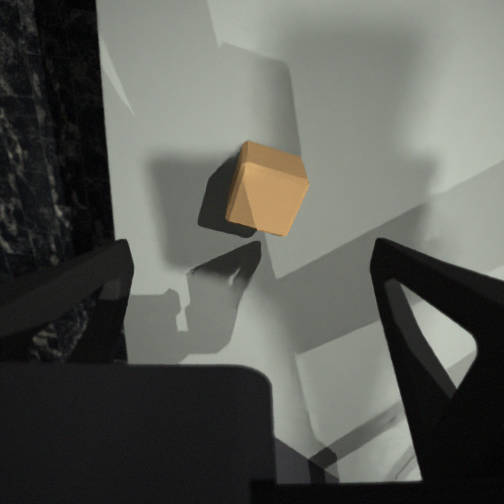

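{"name": "execute_actions", "arguments": {
  "actions": [
    {"arm1":{"joints":{"joint1_rad":0.82,"joint2_rad":1.915,"joint3_rad":1.27,"joint4_rad":-0.89}},"arm2":{"joints":{"joint1_rad":0.52,"joint2_rad":1.62,"joint4_rad":-0.7,"joint6_rad":-0.35}},"arm3":{"joints":{"joint1_rad":0.64,"joint2_rad":1.55,"joint3_rad":0.85,"joint4_rad":-0.86}},"arm4":{"joints":{"joint1_rad":0.905,"joint2_rad":1.685,"joint3_rad":0.8,"joint4_rad":-0.69,"joint6_rad":0.25}}}
  ],
  "cameras": []
}}

{"name": "execute_actions", "arguments": {
  "actions": [
    {"arm1":{"joints":{"gripper_m":0}},"arm2":{"joints":{"gripper_m":0}},"arm3":{"joints":{"gripper_m":0}},"arm4":{"joints":{"gripper_m":0}}}
  ],
  "cameras": []
}}

{"name": "execute_actions", "arguments": {
  "actions": [
    {"arm1":{"joints":{"joint2_rad":1,"joint3_rad":1,"joint4_rad":-1.3}},"arm2":{"joints":{"joint2_rad":1,"joint3_rad":1,"joint4_rad":-1.3,"joint6_rad":0}},"arm3":{"joints":{"joint2_rad":1,"joint3_rad":1,"joint4_rad":-1.3}},"arm4":{"joints":{"joint2_rad":1,"joint3_rad":1,"joint4_rad":-1.3,"joint6_rad":0}}}
  ],
  "cameras": []
}}

Scene clock: 44.83 s.
Joint torques (N m, as the arm reports them, + toward a larger angle): arm1=[  1.55 -18.96   8.65   0.55  -0.06   0.01] | arm2=[ 0.33 -9.15  7.05  0.57 -0.12 -0.2 ] | arm3=[  0.63 -13.64   8.01   1.11   0.01   0.04] | arm4=[-1.24 -9.3   6.56  0.48 -0.09  0.19]
Motor temperatures (°C, as the motors report them): arm1=[21 23 27 19 23 19] | arm2=[19 20 25 21 23 23] | arm3=[20 19 25 23 21 20] | arm4=[22 21 24 21 23 21]
arm1.joint_positions: joint1_rad=+0.816 joint2_rad=+1.921 joint3_rad=+1.265 joint4_rad=-0.901 joint5_rad=+0.013 joint6_rad=-0.007 gripper_m=+0.090
arm1.joint_status: all done
arm1.hand: x=+0.6614 y=-0.4132 z=+0.7517 quat_wxyz=(-0.008, -0.681, -0.732, +0.006) (m; scene frame)
arm2.joint_positions: joint1_rad=+0.515 joint2_rad=+1.631 joint3_rad=+0.755 joint4_rad=-0.710 joint5_rad=+0.003 joint6_rad=-0.335 gripper_m=+0.090
arm2.joint_status: all done
arm2.hand: x=+0.1993 y=+0.5024 z=+0.7393 quat_wxyz=(+0.007, -0.016, -1.000, +0.002) (m; scene frame)
arm3.joint_positions: joint1_rad=+0.633 joint2_rad=+1.547 joint3_rad=+0.852 joint4_rad=-0.876 joint5_rad=+0.011 joint6_rad=+0.002 gripper_m=+0.090
arm3.joint_status: all done
arm3.hand: x=-0.5850 y=+0.2852 z=+0.7419 quat_wxyz=(+0.000, +0.665, -0.747, +0.002) (m; scene frame)
arm4.joint_positions: joint1_rad=+0.909 joint2_rad=+1.684 joint3_rad=+0.799 joint4_rad=-0.699 joint5_rad=-0.011 joint6_rad=+0.239 gripper_m=+0.090
arm4.joint_status: all done
arm4.hand: x=-0.3799 y=-0.6804 z=+0.7412 quat_wxyz=(+0.008, +0.999, -0.054, +0.007) (m; scene frame)
pictures: none
No camera images: the call's "cameras" was empty. Leave "cameras" out to get every camera's image.

Scene clock: 45.53 s.
Joint torques (N m, as the arm reports them, + toward a larger angle): arm1=[  1.79 -18.95   8.68   0.56  -0.08   0.03] | arm2=[ 0.38 -9.33  7.04  0.57 -0.12 -0.22] | arm3=[  0.67 -13.65   8.02   1.09   0.01   0.05] | arm4=[-1.45 -9.31  6.67  0.53 -0.1   0.16]
Motor temperatures (°C, as the motors report them): arm1=[21 23 27 19 23 19] | arm2=[19 20 25 21 23 22] | arm3=[20 19 25 23 21 20] | arm4=[22 21 24 21 23 21]
arm1.joint_positions: joint1_rad=+0.816 joint2_rad=+1.921 joint3_rad=+1.265 joint4_rad=-0.901 joint5_rad=+0.013 joint6_rad=-0.007 gripper_m=+0.028
arm1.joint_status: gripper_m off_target (ended at +0.028, target +0.000)
arm1.hand: x=+0.6614 y=-0.4132 z=+0.7517 quat_wxyz=(-0.008, -0.681, -0.732, +0.006) (m; scene frame)
arm2.joint_positions: joint1_rad=+0.515 joint2_rad=+1.631 joint3_rad=+0.755 joint4_rad=-0.710 joint5_rad=+0.003 joint6_rad=-0.336 gripper_m=+0.032
arm2.joint_status: gripper_m off_target (ended at +0.032, target +0.000)
arm2.hand: x=+0.1993 y=+0.5024 z=+0.7393 quat_wxyz=(+0.007, -0.016, -1.000, +0.002) (m; scene frame)
arm3.joint_positions: joint1_rad=+0.633 joint2_rad=+1.547 joint3_rad=+0.852 joint4_rad=-0.875 joint5_rad=+0.012 joint6_rad=+0.002 gripper_m=+0.039
arm3.joint_status: gripper_m off_target (ended at +0.039, target +0.000)
arm3.hand: x=-0.5849 y=+0.2853 z=+0.7419 quat_wxyz=(+0.000, +0.665, -0.747, +0.001) (m; scene frame)
arm4.joint_positions: joint1_rad=+0.909 joint2_rad=+1.684 joint3_rad=+0.799 joint4_rad=-0.699 joint5_rad=-0.011 joint6_rad=+0.240 gripper_m=+0.031
arm4.joint_status: gripper_m off_target (ended at +0.031, target +0.000)
arm4.hand: x=-0.3799 y=-0.6804 z=+0.7412 quat_wxyz=(+0.008, +0.998, -0.054, +0.007) (m; scene frame)
pictures: none
No camera images: the call's "cameras" was empty. Leave "cameras" out to get every camera's image.

Scene clock: 46.97 s.
Joint torques (N m, as the arm reports them, + toward a larger angle): arm1=[ 1.5  -3.69 11.66  0.42 -0.08  0.02] | arm2=[ 0.42 -2.35 10.71  0.35 -0.08  0.07] | arm3=[ 0.57 -5.81 13.65  0.4   0.01  0.05] | arm4=[-1.48 -3.32 12.87  0.32 -0.08 -0.04]
Motor temperatures (°C, as the motors report them): arm1=[21 23 27 19 23 19] | arm2=[19 20 25 21 23 22] | arm3=[20 19 25 23 21 20] | arm4=[22 21 24 21 23 21]
arm1.joint_positions: joint1_rad=+0.816 joint2_rad=+1.000 joint3_rad=+0.990 joint4_rad=-1.293 joint5_rad=+0.013 joint6_rad=-0.007 gripper_m=+0.028
arm1.joint_status: all done
arm1.hand: x=+0.6442 y=-0.2122 z=+1.0115 quat_wxyz=(-0.100, -0.676, -0.724, +0.093) (m; scene frame)
arm2.joint_positions: joint1_rad=+0.515 joint2_rad=+0.993 joint3_rad=+0.980 joint4_rad=-1.292 joint5_rad=+0.003 joint6_rad=-0.016 gripper_m=+0.032
arm2.joint_status: all done
arm2.hand: x=+0.1664 y=+0.5164 z=+1.0167 quat_wxyz=(-0.132, -0.173, -0.976, +0.030) (m; scene frame)
arm3.joint_positions: joint1_rad=+0.633 joint2_rad=+0.984 joint3_rad=+0.975 joint4_rad=-1.285 joint5_rad=+0.012 joint6_rad=+0.002 gripper_m=+0.039
arm3.joint_status: all done
arm3.hand: x=-0.5891 y=+0.2294 z=+0.9651 quat_wxyz=(-0.102, +0.658, -0.741, -0.090) (m; scene frame)
arm4.joint_positions: joint1_rad=+0.909 joint2_rad=+0.997 joint3_rad=+0.981 joint4_rad=-1.292 joint5_rad=-0.011 joint6_rad=+0.011 gripper_m=+0.031
arm4.joint_status: all done
arm4.hand: x=-0.3285 y=-0.6716 z=+1.0252 quat_wxyz=(+0.018, +0.989, +0.060, -0.131) (m; scene frame)
pictures: none
No camera images: the call's "cameras" was empty. Leave "cameras" out to get every camera's image.

{"name": "execute_actions", "arguments": {
  "actions": [
    {"arm1":{"joints":{"joint1_rad":-0.455}},"arm2":{"joints":{"joint1_rad":-0.425}},"arm3":{"joints":{"joint1_rad":-0.28}},"arm4":{"joints":{"joint1_rad":-0.83}}}
  ],
  "cameras": []
}}

{"name": "execute_actions", "arguments": {
  "actions": [
    {"arm1":{"joints":{"joint2_rad":1.115,"joint3_rad":0.915,"joint4_rad":-1.34}},"arm2":{"joints":{"joint2_rad":1.585,"joint3_rad":1.36,"joint4_rad":-1.29}},"arm3":{"joints":{"joint2_rad":1.3,"joint3_rad":1.27,"joint4_rad":-1.45}},"arm4":{"joints":{"joint2_rad":1.61,"joint3_rad":1.36,"joint4_rad":-1.285}}}
  ],
  "cameras": []
}}

{"name": "execute_actions", "arguments": {
  "actions": [
    {"arm3":{"joints":{"joint2_rad":1.36,"joint3_rad":1.17,"joint4_rad":-1.41}}}
  ],
  "cameras": []
}}

{"name": "execute_actions", "arguments": {
  "actions": [
    {"arm3":{"joints":{"joint1_rad":-0.66,"joint2_rad":1.295,"joint3_rad":1.215,"joint4_rad":-1.45}}}
  ],
  "cameras": []
}}

{"name": "wait", "arguments": {
  "seconds": 2.1
}}

{"name": "execute_actions", "arguments": {
  "actions": [
    {"arm1":{"joints":{"gripper_m":0.09}},"arm2":{"joints":{"gripper_m":0.09}},"arm3":{"joints":{"gripper_m":0.09}},"arm4":{"joints":{"gripper_m":0.09}}}
  ],
  "cameras": []
}}

{"name": "execute_actions", "arguments": {
  "actions": [
    {"arm1":{"joints":{"joint2_rad":1,"joint3_rad":1,"joint4_rad":-1.3}},"arm2":{"joints":{"joint2_rad":0.6,"joint3_rad":0.7,"joint4_rad":-1.6}},"arm3":{"joints":{"joint2_rad":1,"joint3_rad":1,"joint4_rad":-1.3}},"arm4":{"joints":{"joint2_rad":1,"joint3_rad":1,"joint4_rad":-1.3}}}
  ],
  "cameras": ["cam_top"]
}}

Scene clock: 50.87 s.
Joint torques (N m, as the arm reports them, + toward a larger angle): arm1=[ 1.2  -4.88 11.58  0.32 -0.08  0.02] | arm2=[-0.44 -2.68 10.72  0.36 -0.12  0.06] | arm3=[-0.55 -5.96 13.64  0.39  0.01  0.05] | arm4=[-0.88 -3.73 12.86  0.25 -0.08 -0.05]
Motor temperatures (°C, as the motors report them): arm1=[21 23 27 19 23 19] | arm2=[19 20 26 21 23 22] | arm3=[20 19 26 23 21 20] | arm4=[22 21 24 21 23 21]
arm1.joint_positions: joint1_rad=-0.455 joint2_rad=+1.000 joint3_rad=+0.990 joint4_rad=-1.293 joint5_rad=+0.013 joint6_rad=-0.007 gripper_m=+0.028
arm1.joint_status: all done
arm1.hand: x=+0.3250 y=-0.0035 z=+1.0053 quat_wxyz=(-0.021, -0.975, -0.182, +0.125) (m; scene frame)
arm2.joint_positions: joint1_rad=-0.417 joint2_rad=+0.996 joint3_rad=+0.980 joint4_rad=-1.292 joint5_rad=+0.004 joint6_rad=-0.014 gripper_m=+0.032
arm2.joint_status: all done
arm2.hand: x=-0.0460 y=+0.3242 z=+1.0164 quat_wxyz=(-0.105, -0.594, -0.793, +0.083) (m; scene frame)
arm3.joint_positions: joint1_rad=-0.274 joint2_rad=+0.986 joint3_rad=+0.975 joint4_rad=-1.285 joint5_rad=+0.012 joint6_rad=+0.002 gripper_m=+0.039
arm3.joint_status: all done
arm3.hand: x=-0.3555 y=+0.0783 z=+0.9625 quat_wxyz=(-0.128, +0.268, -0.954, -0.032) (m; scene frame)
arm4.joint_positions: joint1_rad=-0.830 joint2_rad=+0.997 joint3_rad=+0.981 joint4_rad=-1.292 joint5_rad=-0.010 joint6_rad=+0.009 gripper_m=+0.031
arm4.joint_status: all done
arm4.hand: x=-0.0020 y=-0.3094 z=+1.0225 quat_wxyz=(-0.088, +0.686, -0.717, -0.093) (m; scene frame)
pictures: none
No camera images: the call's "cameras" was empty. Leave "cameras" out to get every camera's image.

Scene clock: 52.30 s.
Joint torques (N m, as the arm reports them, + toward a larger angle): arm1=[ 1.07 -7.58 11.33 -0.14 -0.07  0.02] | arm2=[ -0.42 -11.69  11.57   0.28  -0.12   0.06] | arm3=[ -0.46 -11.98  14.96   0.01   0.     0.05] | arm4=[ -1.12 -11.98  13.3    0.07  -0.09  -0.05]
Motor temperatures (°C, as the motors report them): arm1=[21 23 27 19 23 19] | arm2=[19 20 26 21 23 22] | arm3=[20 19 26 23 21 20] | arm4=[22 21 24 21 23 21]
arm1.joint_positions: joint1_rad=-0.455 joint2_rad=+1.130 joint3_rad=+0.902 joint4_rad=-1.332 joint5_rad=+0.013 joint6_rad=-0.007 gripper_m=+0.028
arm1.joint_status: all done
arm1.hand: x=+0.3495 y=+0.0050 z=+0.9306 quat_wxyz=(+0.002, -0.983, -0.185, -0.001) (m; scene frame)
arm2.joint_positions: joint1_rad=-0.417 joint2_rad=+1.600 joint3_rad=+1.319 joint4_rad=-1.292 joint5_rad=+0.004 joint6_rad=-0.014 gripper_m=+0.032
arm2.joint_status: all done
arm2.hand: x=-0.0058 y=+0.1805 z=+0.9311 quat_wxyz=(-0.001, -0.599, -0.801, +0.003) (m; scene frame)
arm3.joint_positions: joint1_rad=-0.274 joint2_rad=+1.296 joint3_rad=+1.226 joint4_rad=-1.436 joint5_rad=+0.012 joint6_rad=+0.002 gripper_m=+0.039
arm3.joint_status: all done
arm3.hand: x=-0.3014 y=+0.1115 z=+0.9603 quat_wxyz=(-0.028, +0.271, -0.962, -0.004) (m; scene frame)
arm4.joint_positions: joint1_rad=-0.830 joint2_rad=+1.616 joint3_rad=+1.324 joint4_rad=-1.285 joint5_rad=-0.010 joint6_rad=+0.009 gripper_m=+0.031
arm4.joint_status: all done
arm4.hand: x=+0.0035 y=-0.1584 z=+0.9296 quat_wxyz=(+0.009, +0.691, -0.723, +0.001) (m; scene frame)
pictures: none
No camera images: the call's "cameras" was empty. Leave "cameras" out to get every camera's image.

Scene clock: 53.23 s.
Joint torques (N m, as the arm reports them, + toward a larger angle): arm1=[ 1.01 -7.93 11.09 -0.1  -0.07  0.01] | arm2=[ -0.44 -12.22  11.55   0.28  -0.12   0.07] | arm3=[ -0.57 -10.39   8.88   0.94   0.05   0.04] | arm4=[ -0.9  -12.02  13.19   0.03  -0.13  -0.04]
Motor temperatures (°C, as the motors report them): arm1=[21 23 27 19 23 19] | arm2=[19 20 26 21 23 22] | arm3=[20 19 26 23 21 20] | arm4=[22 21 25 21 23 21]
arm1.joint_positions: joint1_rad=-0.455 joint2_rad=+1.130 joint3_rad=+0.902 joint4_rad=-1.332 joint5_rad=+0.013 joint6_rad=-0.007 gripper_m=+0.028
arm1.joint_status: not commanded
arm1.hand: x=+0.3495 y=+0.0050 z=+0.9306 quat_wxyz=(+0.002, -0.983, -0.185, -0.001) (m; scene frame)
arm2.joint_positions: joint1_rad=-0.417 joint2_rad=+1.600 joint3_rad=+1.319 joint4_rad=-1.292 joint5_rad=+0.004 joint6_rad=-0.014 gripper_m=+0.032
arm2.joint_status: not commanded
arm2.hand: x=-0.0058 y=+0.1805 z=+0.9311 quat_wxyz=(-0.001, -0.599, -0.801, +0.003) (m; scene frame)
arm3.joint_positions: joint1_rad=-0.274 joint2_rad=+1.330 joint3_rad=+1.189 joint4_rad=-1.420 joint5_rad=+0.010 joint6_rad=+0.002 gripper_m=+0.039
arm3.joint_status: all done
arm3.hand: x=-0.3046 y=+0.1099 z=+0.9340 quat_wxyz=(-0.001, +0.271, -0.963, +0.003) (m; scene frame)
arm4.joint_positions: joint1_rad=-0.830 joint2_rad=+1.616 joint3_rad=+1.324 joint4_rad=-1.285 joint5_rad=-0.010 joint6_rad=+0.009 gripper_m=+0.031
arm4.joint_status: not commanded
arm4.hand: x=+0.0035 y=-0.1584 z=+0.9296 quat_wxyz=(+0.009, +0.691, -0.723, +0.001) (m; scene frame)
pictures: none
No camera images: the call's "cameras" was empty. Leave "cameras" out to get every camera's image.

Scene clock: 54.23 s.
Joint torques (N m, as the arm reports them, + toward a larger angle): arm1=[ 1.13 -7.91 11.08 -0.14 -0.07  0.02] | arm2=[ -0.41 -12.22  11.55   0.27  -0.12   0.06] | arm3=[  0.03 -12.92  13.09  -0.12   0.01   0.05] | arm4=[ -1.31 -12.49  13.19   0.16  -0.1   -0.02]
Motor temperatures (°C, as the motors report them): arm1=[21 23 27 19 23 19] | arm2=[19 21 26 21 23 21] | arm3=[20 19 26 23 21 20] | arm4=[22 22 25 21 23 21]
arm1.joint_positions: joint1_rad=-0.455 joint2_rad=+1.130 joint3_rad=+0.902 joint4_rad=-1.332 joint5_rad=+0.013 joint6_rad=-0.007 gripper_m=+0.028
arm1.joint_status: not commanded
arm1.hand: x=+0.3495 y=+0.0050 z=+0.9306 quat_wxyz=(+0.002, -0.983, -0.185, -0.001) (m; scene frame)
arm2.joint_positions: joint1_rad=-0.417 joint2_rad=+1.600 joint3_rad=+1.319 joint4_rad=-1.292 joint5_rad=+0.004 joint6_rad=-0.014 gripper_m=+0.032
arm2.joint_status: not commanded
arm2.hand: x=-0.0058 y=+0.1805 z=+0.9311 quat_wxyz=(-0.001, -0.599, -0.801, +0.003) (m; scene frame)
arm3.joint_positions: joint1_rad=-0.663 joint2_rad=+1.301 joint3_rad=+1.189 joint4_rad=-1.435 joint5_rad=+0.012 joint6_rad=+0.002 gripper_m=+0.039
arm3.joint_status: all done
arm3.hand: x=-0.2604 y=-0.0287 z=+0.9440 quat_wxyz=(-0.007, +0.080, -0.997, +0.006) (m; scene frame)
arm4.joint_positions: joint1_rad=-0.830 joint2_rad=+1.616 joint3_rad=+1.324 joint4_rad=-1.285 joint5_rad=-0.010 joint6_rad=+0.009 gripper_m=+0.031
arm4.joint_status: not commanded
arm4.hand: x=+0.0035 y=-0.1584 z=+0.9296 quat_wxyz=(+0.009, +0.691, -0.723, +0.001) (m; scene frame)
pictures: none
No camera images: the call's "cameras" was empty. Leave "cameras" out to get every camera's image.

Scene clock: 56.33 s.
Joint torques (N m, as the arm reports them, + toward a larger angle): arm1=[ 1.21 -7.67 11.1  -0.17 -0.11  0.02] | arm2=[ -0.47 -12.26  11.55   0.28  -0.12   0.06] | arm3=[  0.13 -12.9   13.12  -0.12   0.     0.04] | arm4=[ -1.33 -12.52  13.12   0.15  -0.11  -0.02]
Motor temperatures (°C, as the motors report them): arm1=[21 23 27 19 23 19] | arm2=[19 21 26 21 23 21] | arm3=[20 19 26 23 21 20] | arm4=[22 22 25 21 23 21]
arm1.joint_positions: joint1_rad=-0.455 joint2_rad=+1.130 joint3_rad=+0.902 joint4_rad=-1.332 joint5_rad=+0.013 joint6_rad=-0.007 gripper_m=+0.028
arm1.joint_status: not commanded
arm1.hand: x=+0.3495 y=+0.0050 z=+0.9306 quat_wxyz=(+0.002, -0.983, -0.185, -0.001) (m; scene frame)
arm2.joint_positions: joint1_rad=-0.417 joint2_rad=+1.600 joint3_rad=+1.319 joint4_rad=-1.292 joint5_rad=+0.004 joint6_rad=-0.014 gripper_m=+0.032
arm2.joint_status: not commanded
arm2.hand: x=-0.0058 y=+0.1805 z=+0.9311 quat_wxyz=(-0.001, -0.599, -0.801, +0.003) (m; scene frame)
arm3.joint_positions: joint1_rad=-0.663 joint2_rad=+1.301 joint3_rad=+1.189 joint4_rad=-1.435 joint5_rad=+0.012 joint6_rad=+0.002 gripper_m=+0.039
arm3.joint_status: all done
arm3.hand: x=-0.2604 y=-0.0287 z=+0.9440 quat_wxyz=(-0.007, +0.080, -0.997, +0.006) (m; scene frame)
arm4.joint_positions: joint1_rad=-0.830 joint2_rad=+1.616 joint3_rad=+1.324 joint4_rad=-1.285 joint5_rad=-0.010 joint6_rad=+0.009 gripper_m=+0.031
arm4.joint_status: not commanded
arm4.hand: x=+0.0035 y=-0.1584 z=+0.9296 quat_wxyz=(+0.009, +0.691, -0.723, +0.001) (m; scene frame)
wait: 2.10 s; at rest by 0.27 s
pictures: arm1_cam_wrist, arm2_cam_wrist, arm3_cam_wrist, arm4_cam_wrist, cam_corner, cam_top
camera_calibration (this result's frames):
arm1_cam_wrist: T_world_to_cam=[[-0.383216, 0.923656, 0.00205696, 0.124646], [0.74649, 0.308398, 0.589613, -0.809747], [0.543966, 0.227485, -0.807683, 0.684802], [0, 0, 0, 1]] pos_world=[0.279725, -0.0211874, 1.03028]
arm2_cam_wrist: T_world_to_cam=[[-0.9573, -0.289072, 0.00372739, 0.0371284], [-0.232818, 0.778521, 0.582839, -0.686216], [-0.171385, 0.557084, -0.812579, 0.779765], [0, 0, 0, 1]] pos_world=[0.00941963, 0.110571, 1.03344]
arm3_cam_wrist: T_world_to_cam=[[0.151138, -0.988134, 0.0273705, -0.0128289], [-0.810906, -0.108101, 0.575105, -0.749316], [-0.565322, -0.109115, -0.817622, 0.74542], [0, 0, 0, 1]] pos_world=[-0.184283, -0.0123416, 1.04076]
arm4_cam_wrist: T_world_to_cam=[[0.998783, -0.0477514, -0.0123702, 0.00304421], [-0.0317717, -0.814584, 0.579175, -0.655243], [-0.0377329, -0.578077, -0.81511, 0.792801], [0, 0, 0, 1]] pos_world=[0.006056, -0.0753058, 1.02576]
Images, in order (width x height): arm1_cam_wrist 504x504, arm2_cam_wrist 504x504, arm3_cam_wrist 504x504, arm4_cam_wrist 504x504, cam_corner 504x504, cam_top 504x504.

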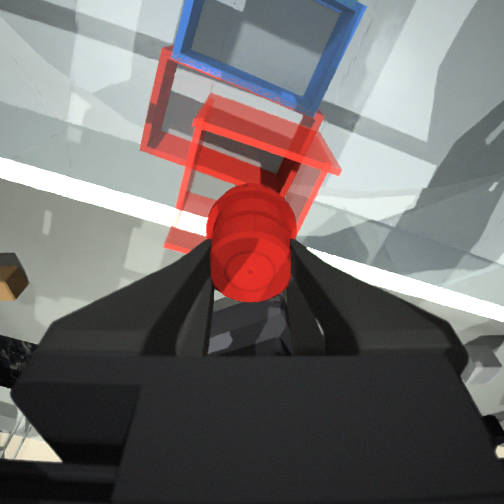

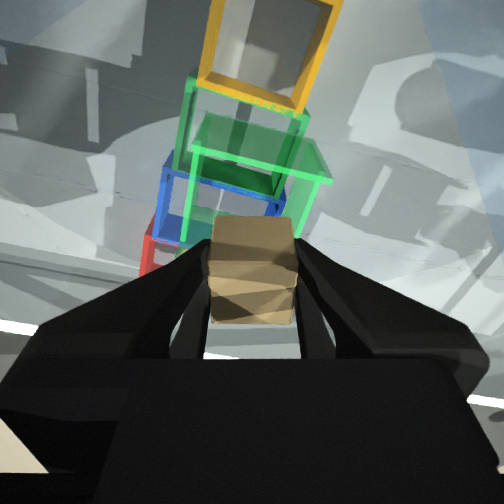

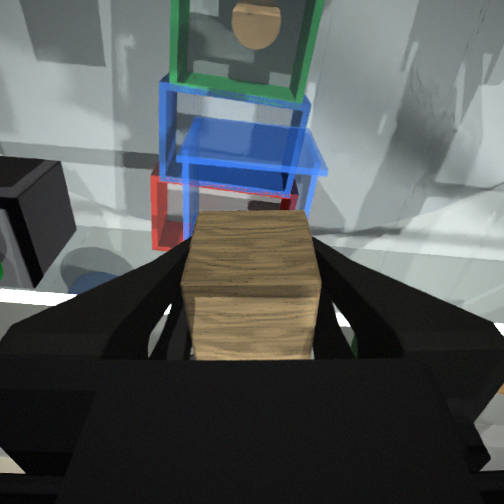

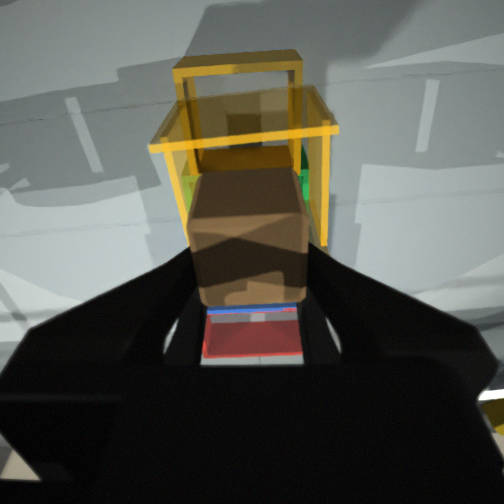

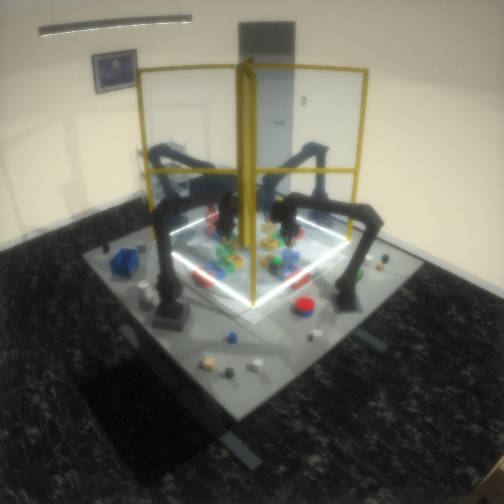

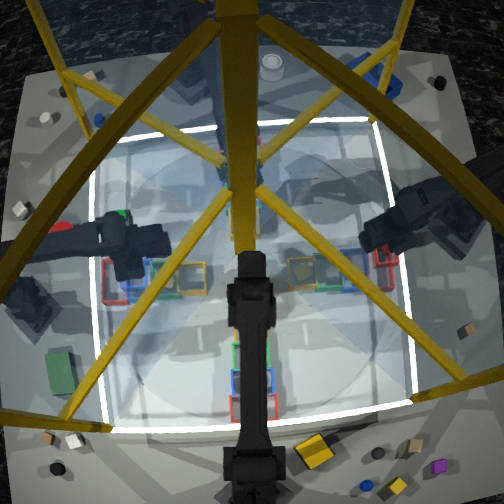

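Scene clock: 57.03 s.
Joint torques (N m, as the arm reports them, + toward a larger angle): arm1=[ 1.12 -7.68 11.09 -0.06 -0.09  0.04] | arm2=[ -0.39 -12.24  11.55   0.28  -0.12   0.06] | arm3=[  0.07 -12.91  13.12  -0.12   0.01   0.05] | arm4=[ -0.54 -12.8   13.16   0.13  -0.12  -0.04]
Motor temperatures (°C, as the motors report them): arm1=[21 23 27 19 23 19] | arm2=[19 21 26 21 23 21] | arm3=[20 19 26 23 21 20] | arm4=[22 22 25 21 23 21]
arm1.joint_positions: joint1_rad=-0.455 joint2_rad=+1.129 joint3_rad=+0.902 joint4_rad=-1.332 joint5_rad=+0.013 joint6_rad=-0.007 gripper_m=+0.090
arm1.joint_status: all done
arm1.hand: x=+0.3495 y=+0.0050 z=+0.9307 quat_wxyz=(+0.001, -0.983, -0.185, -0.001) (m; scene frame)
arm2.joint_positions: joint1_rad=-0.417 joint2_rad=+1.600 joint3_rad=+1.319 joint4_rad=-1.292 joint5_rad=+0.004 joint6_rad=-0.014 gripper_m=+0.090
arm2.joint_status: all done
arm2.hand: x=-0.0058 y=+0.1805 z=+0.9311 quat_wxyz=(-0.001, -0.599, -0.801, +0.003) (m; scene frame)
arm3.joint_positions: joint1_rad=-0.663 joint2_rad=+1.301 joint3_rad=+1.189 joint4_rad=-1.435 joint5_rad=+0.012 joint6_rad=+0.002 gripper_m=+0.090
arm3.joint_status: all done
arm3.hand: x=-0.2604 y=-0.0287 z=+0.9440 quat_wxyz=(-0.007, +0.080, -0.997, +0.006) (m; scene frame)
arm4.joint_positions: joint1_rad=-0.830 joint2_rad=+1.616 joint3_rad=+1.324 joint4_rad=-1.285 joint5_rad=-0.010 joint6_rad=+0.009 gripper_m=+0.090
arm4.joint_status: all done
arm4.hand: x=+0.0035 y=-0.1584 z=+0.9296 quat_wxyz=(+0.009, +0.691, -0.723, +0.001) (m; scene frame)
pictures: none
No camera images: the call's "cameras" was empty. Leave "cameras" out to get every camera's image.

Scene clock: 58.50 s.
Joint torques (N m, as the arm reports them, + toward a larger angle): arm1=[ 0.95 -4.02 14.46  0.84 -0.08  0.01] | arm2=[-0.39  2.54  9.04  0.19 -0.12  0.06] | arm3=[ 0.14 -5.83 10.7   1.68  0.01  0.05] | arm4=[-1.02 -3.01 10.31  0.53 -0.11 -0.06]
Motor temperatures (°C, as the motors report them): arm1=[21 23 27 19 23 19] | arm2=[19 21 26 21 23 21] | arm3=[20 19 26 23 21 20] | arm4=[22 22 25 21 23 21]
arm1.joint_positions: joint1_rad=-0.455 joint2_rad=+0.992 joint3_rad=+0.959 joint4_rad=-1.312 joint5_rad=+0.013 joint6_rad=-0.007 gripper_m=+0.090
arm1.joint_status: all done
arm1.hand: x=+0.3372 y=+0.0011 z=+0.9929 quat_wxyz=(-0.018, -0.977, -0.182, +0.105) (m; scene frame)
arm2.joint_positions: joint1_rad=-0.417 joint2_rad=+0.598 joint3_rad=+0.697 joint4_rad=-1.597 joint5_rad=+0.004 joint6_rad=-0.014 gripper_m=+0.090
arm2.joint_status: all done
arm2.hand: x=-0.0924 y=+0.4910 z=+0.9661 quat_wxyz=(-0.031, -0.599, -0.800, +0.026) (m; scene frame)
arm3.joint_positions: joint1_rad=-0.663 joint2_rad=+0.984 joint3_rad=+1.007 joint4_rad=-1.317 joint5_rad=+0.012 joint6_rad=+0.002 gripper_m=+0.090
arm3.joint_status: all done
arm3.hand: x=-0.3134 y=-0.0373 z=+0.9756 quat_wxyz=(-0.133, +0.078, -0.988, -0.005) (m; scene frame)
arm4.joint_positions: joint1_rad=-0.830 joint2_rad=+0.989 joint3_rad=+1.011 joint4_rad=-1.296 joint5_rad=-0.010 joint6_rad=+0.009 gripper_m=+0.090
arm4.joint_status: all done
arm4.hand: x=-0.0018 y=-0.3040 z=+1.0382 quat_wxyz=(-0.100, +0.684, -0.715, -0.104) (m; scene frame)
pictures: cam_top
Images, in order (width x height): cam_top 504x504.

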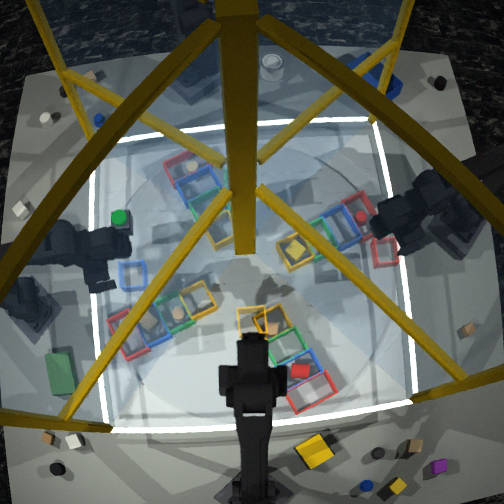

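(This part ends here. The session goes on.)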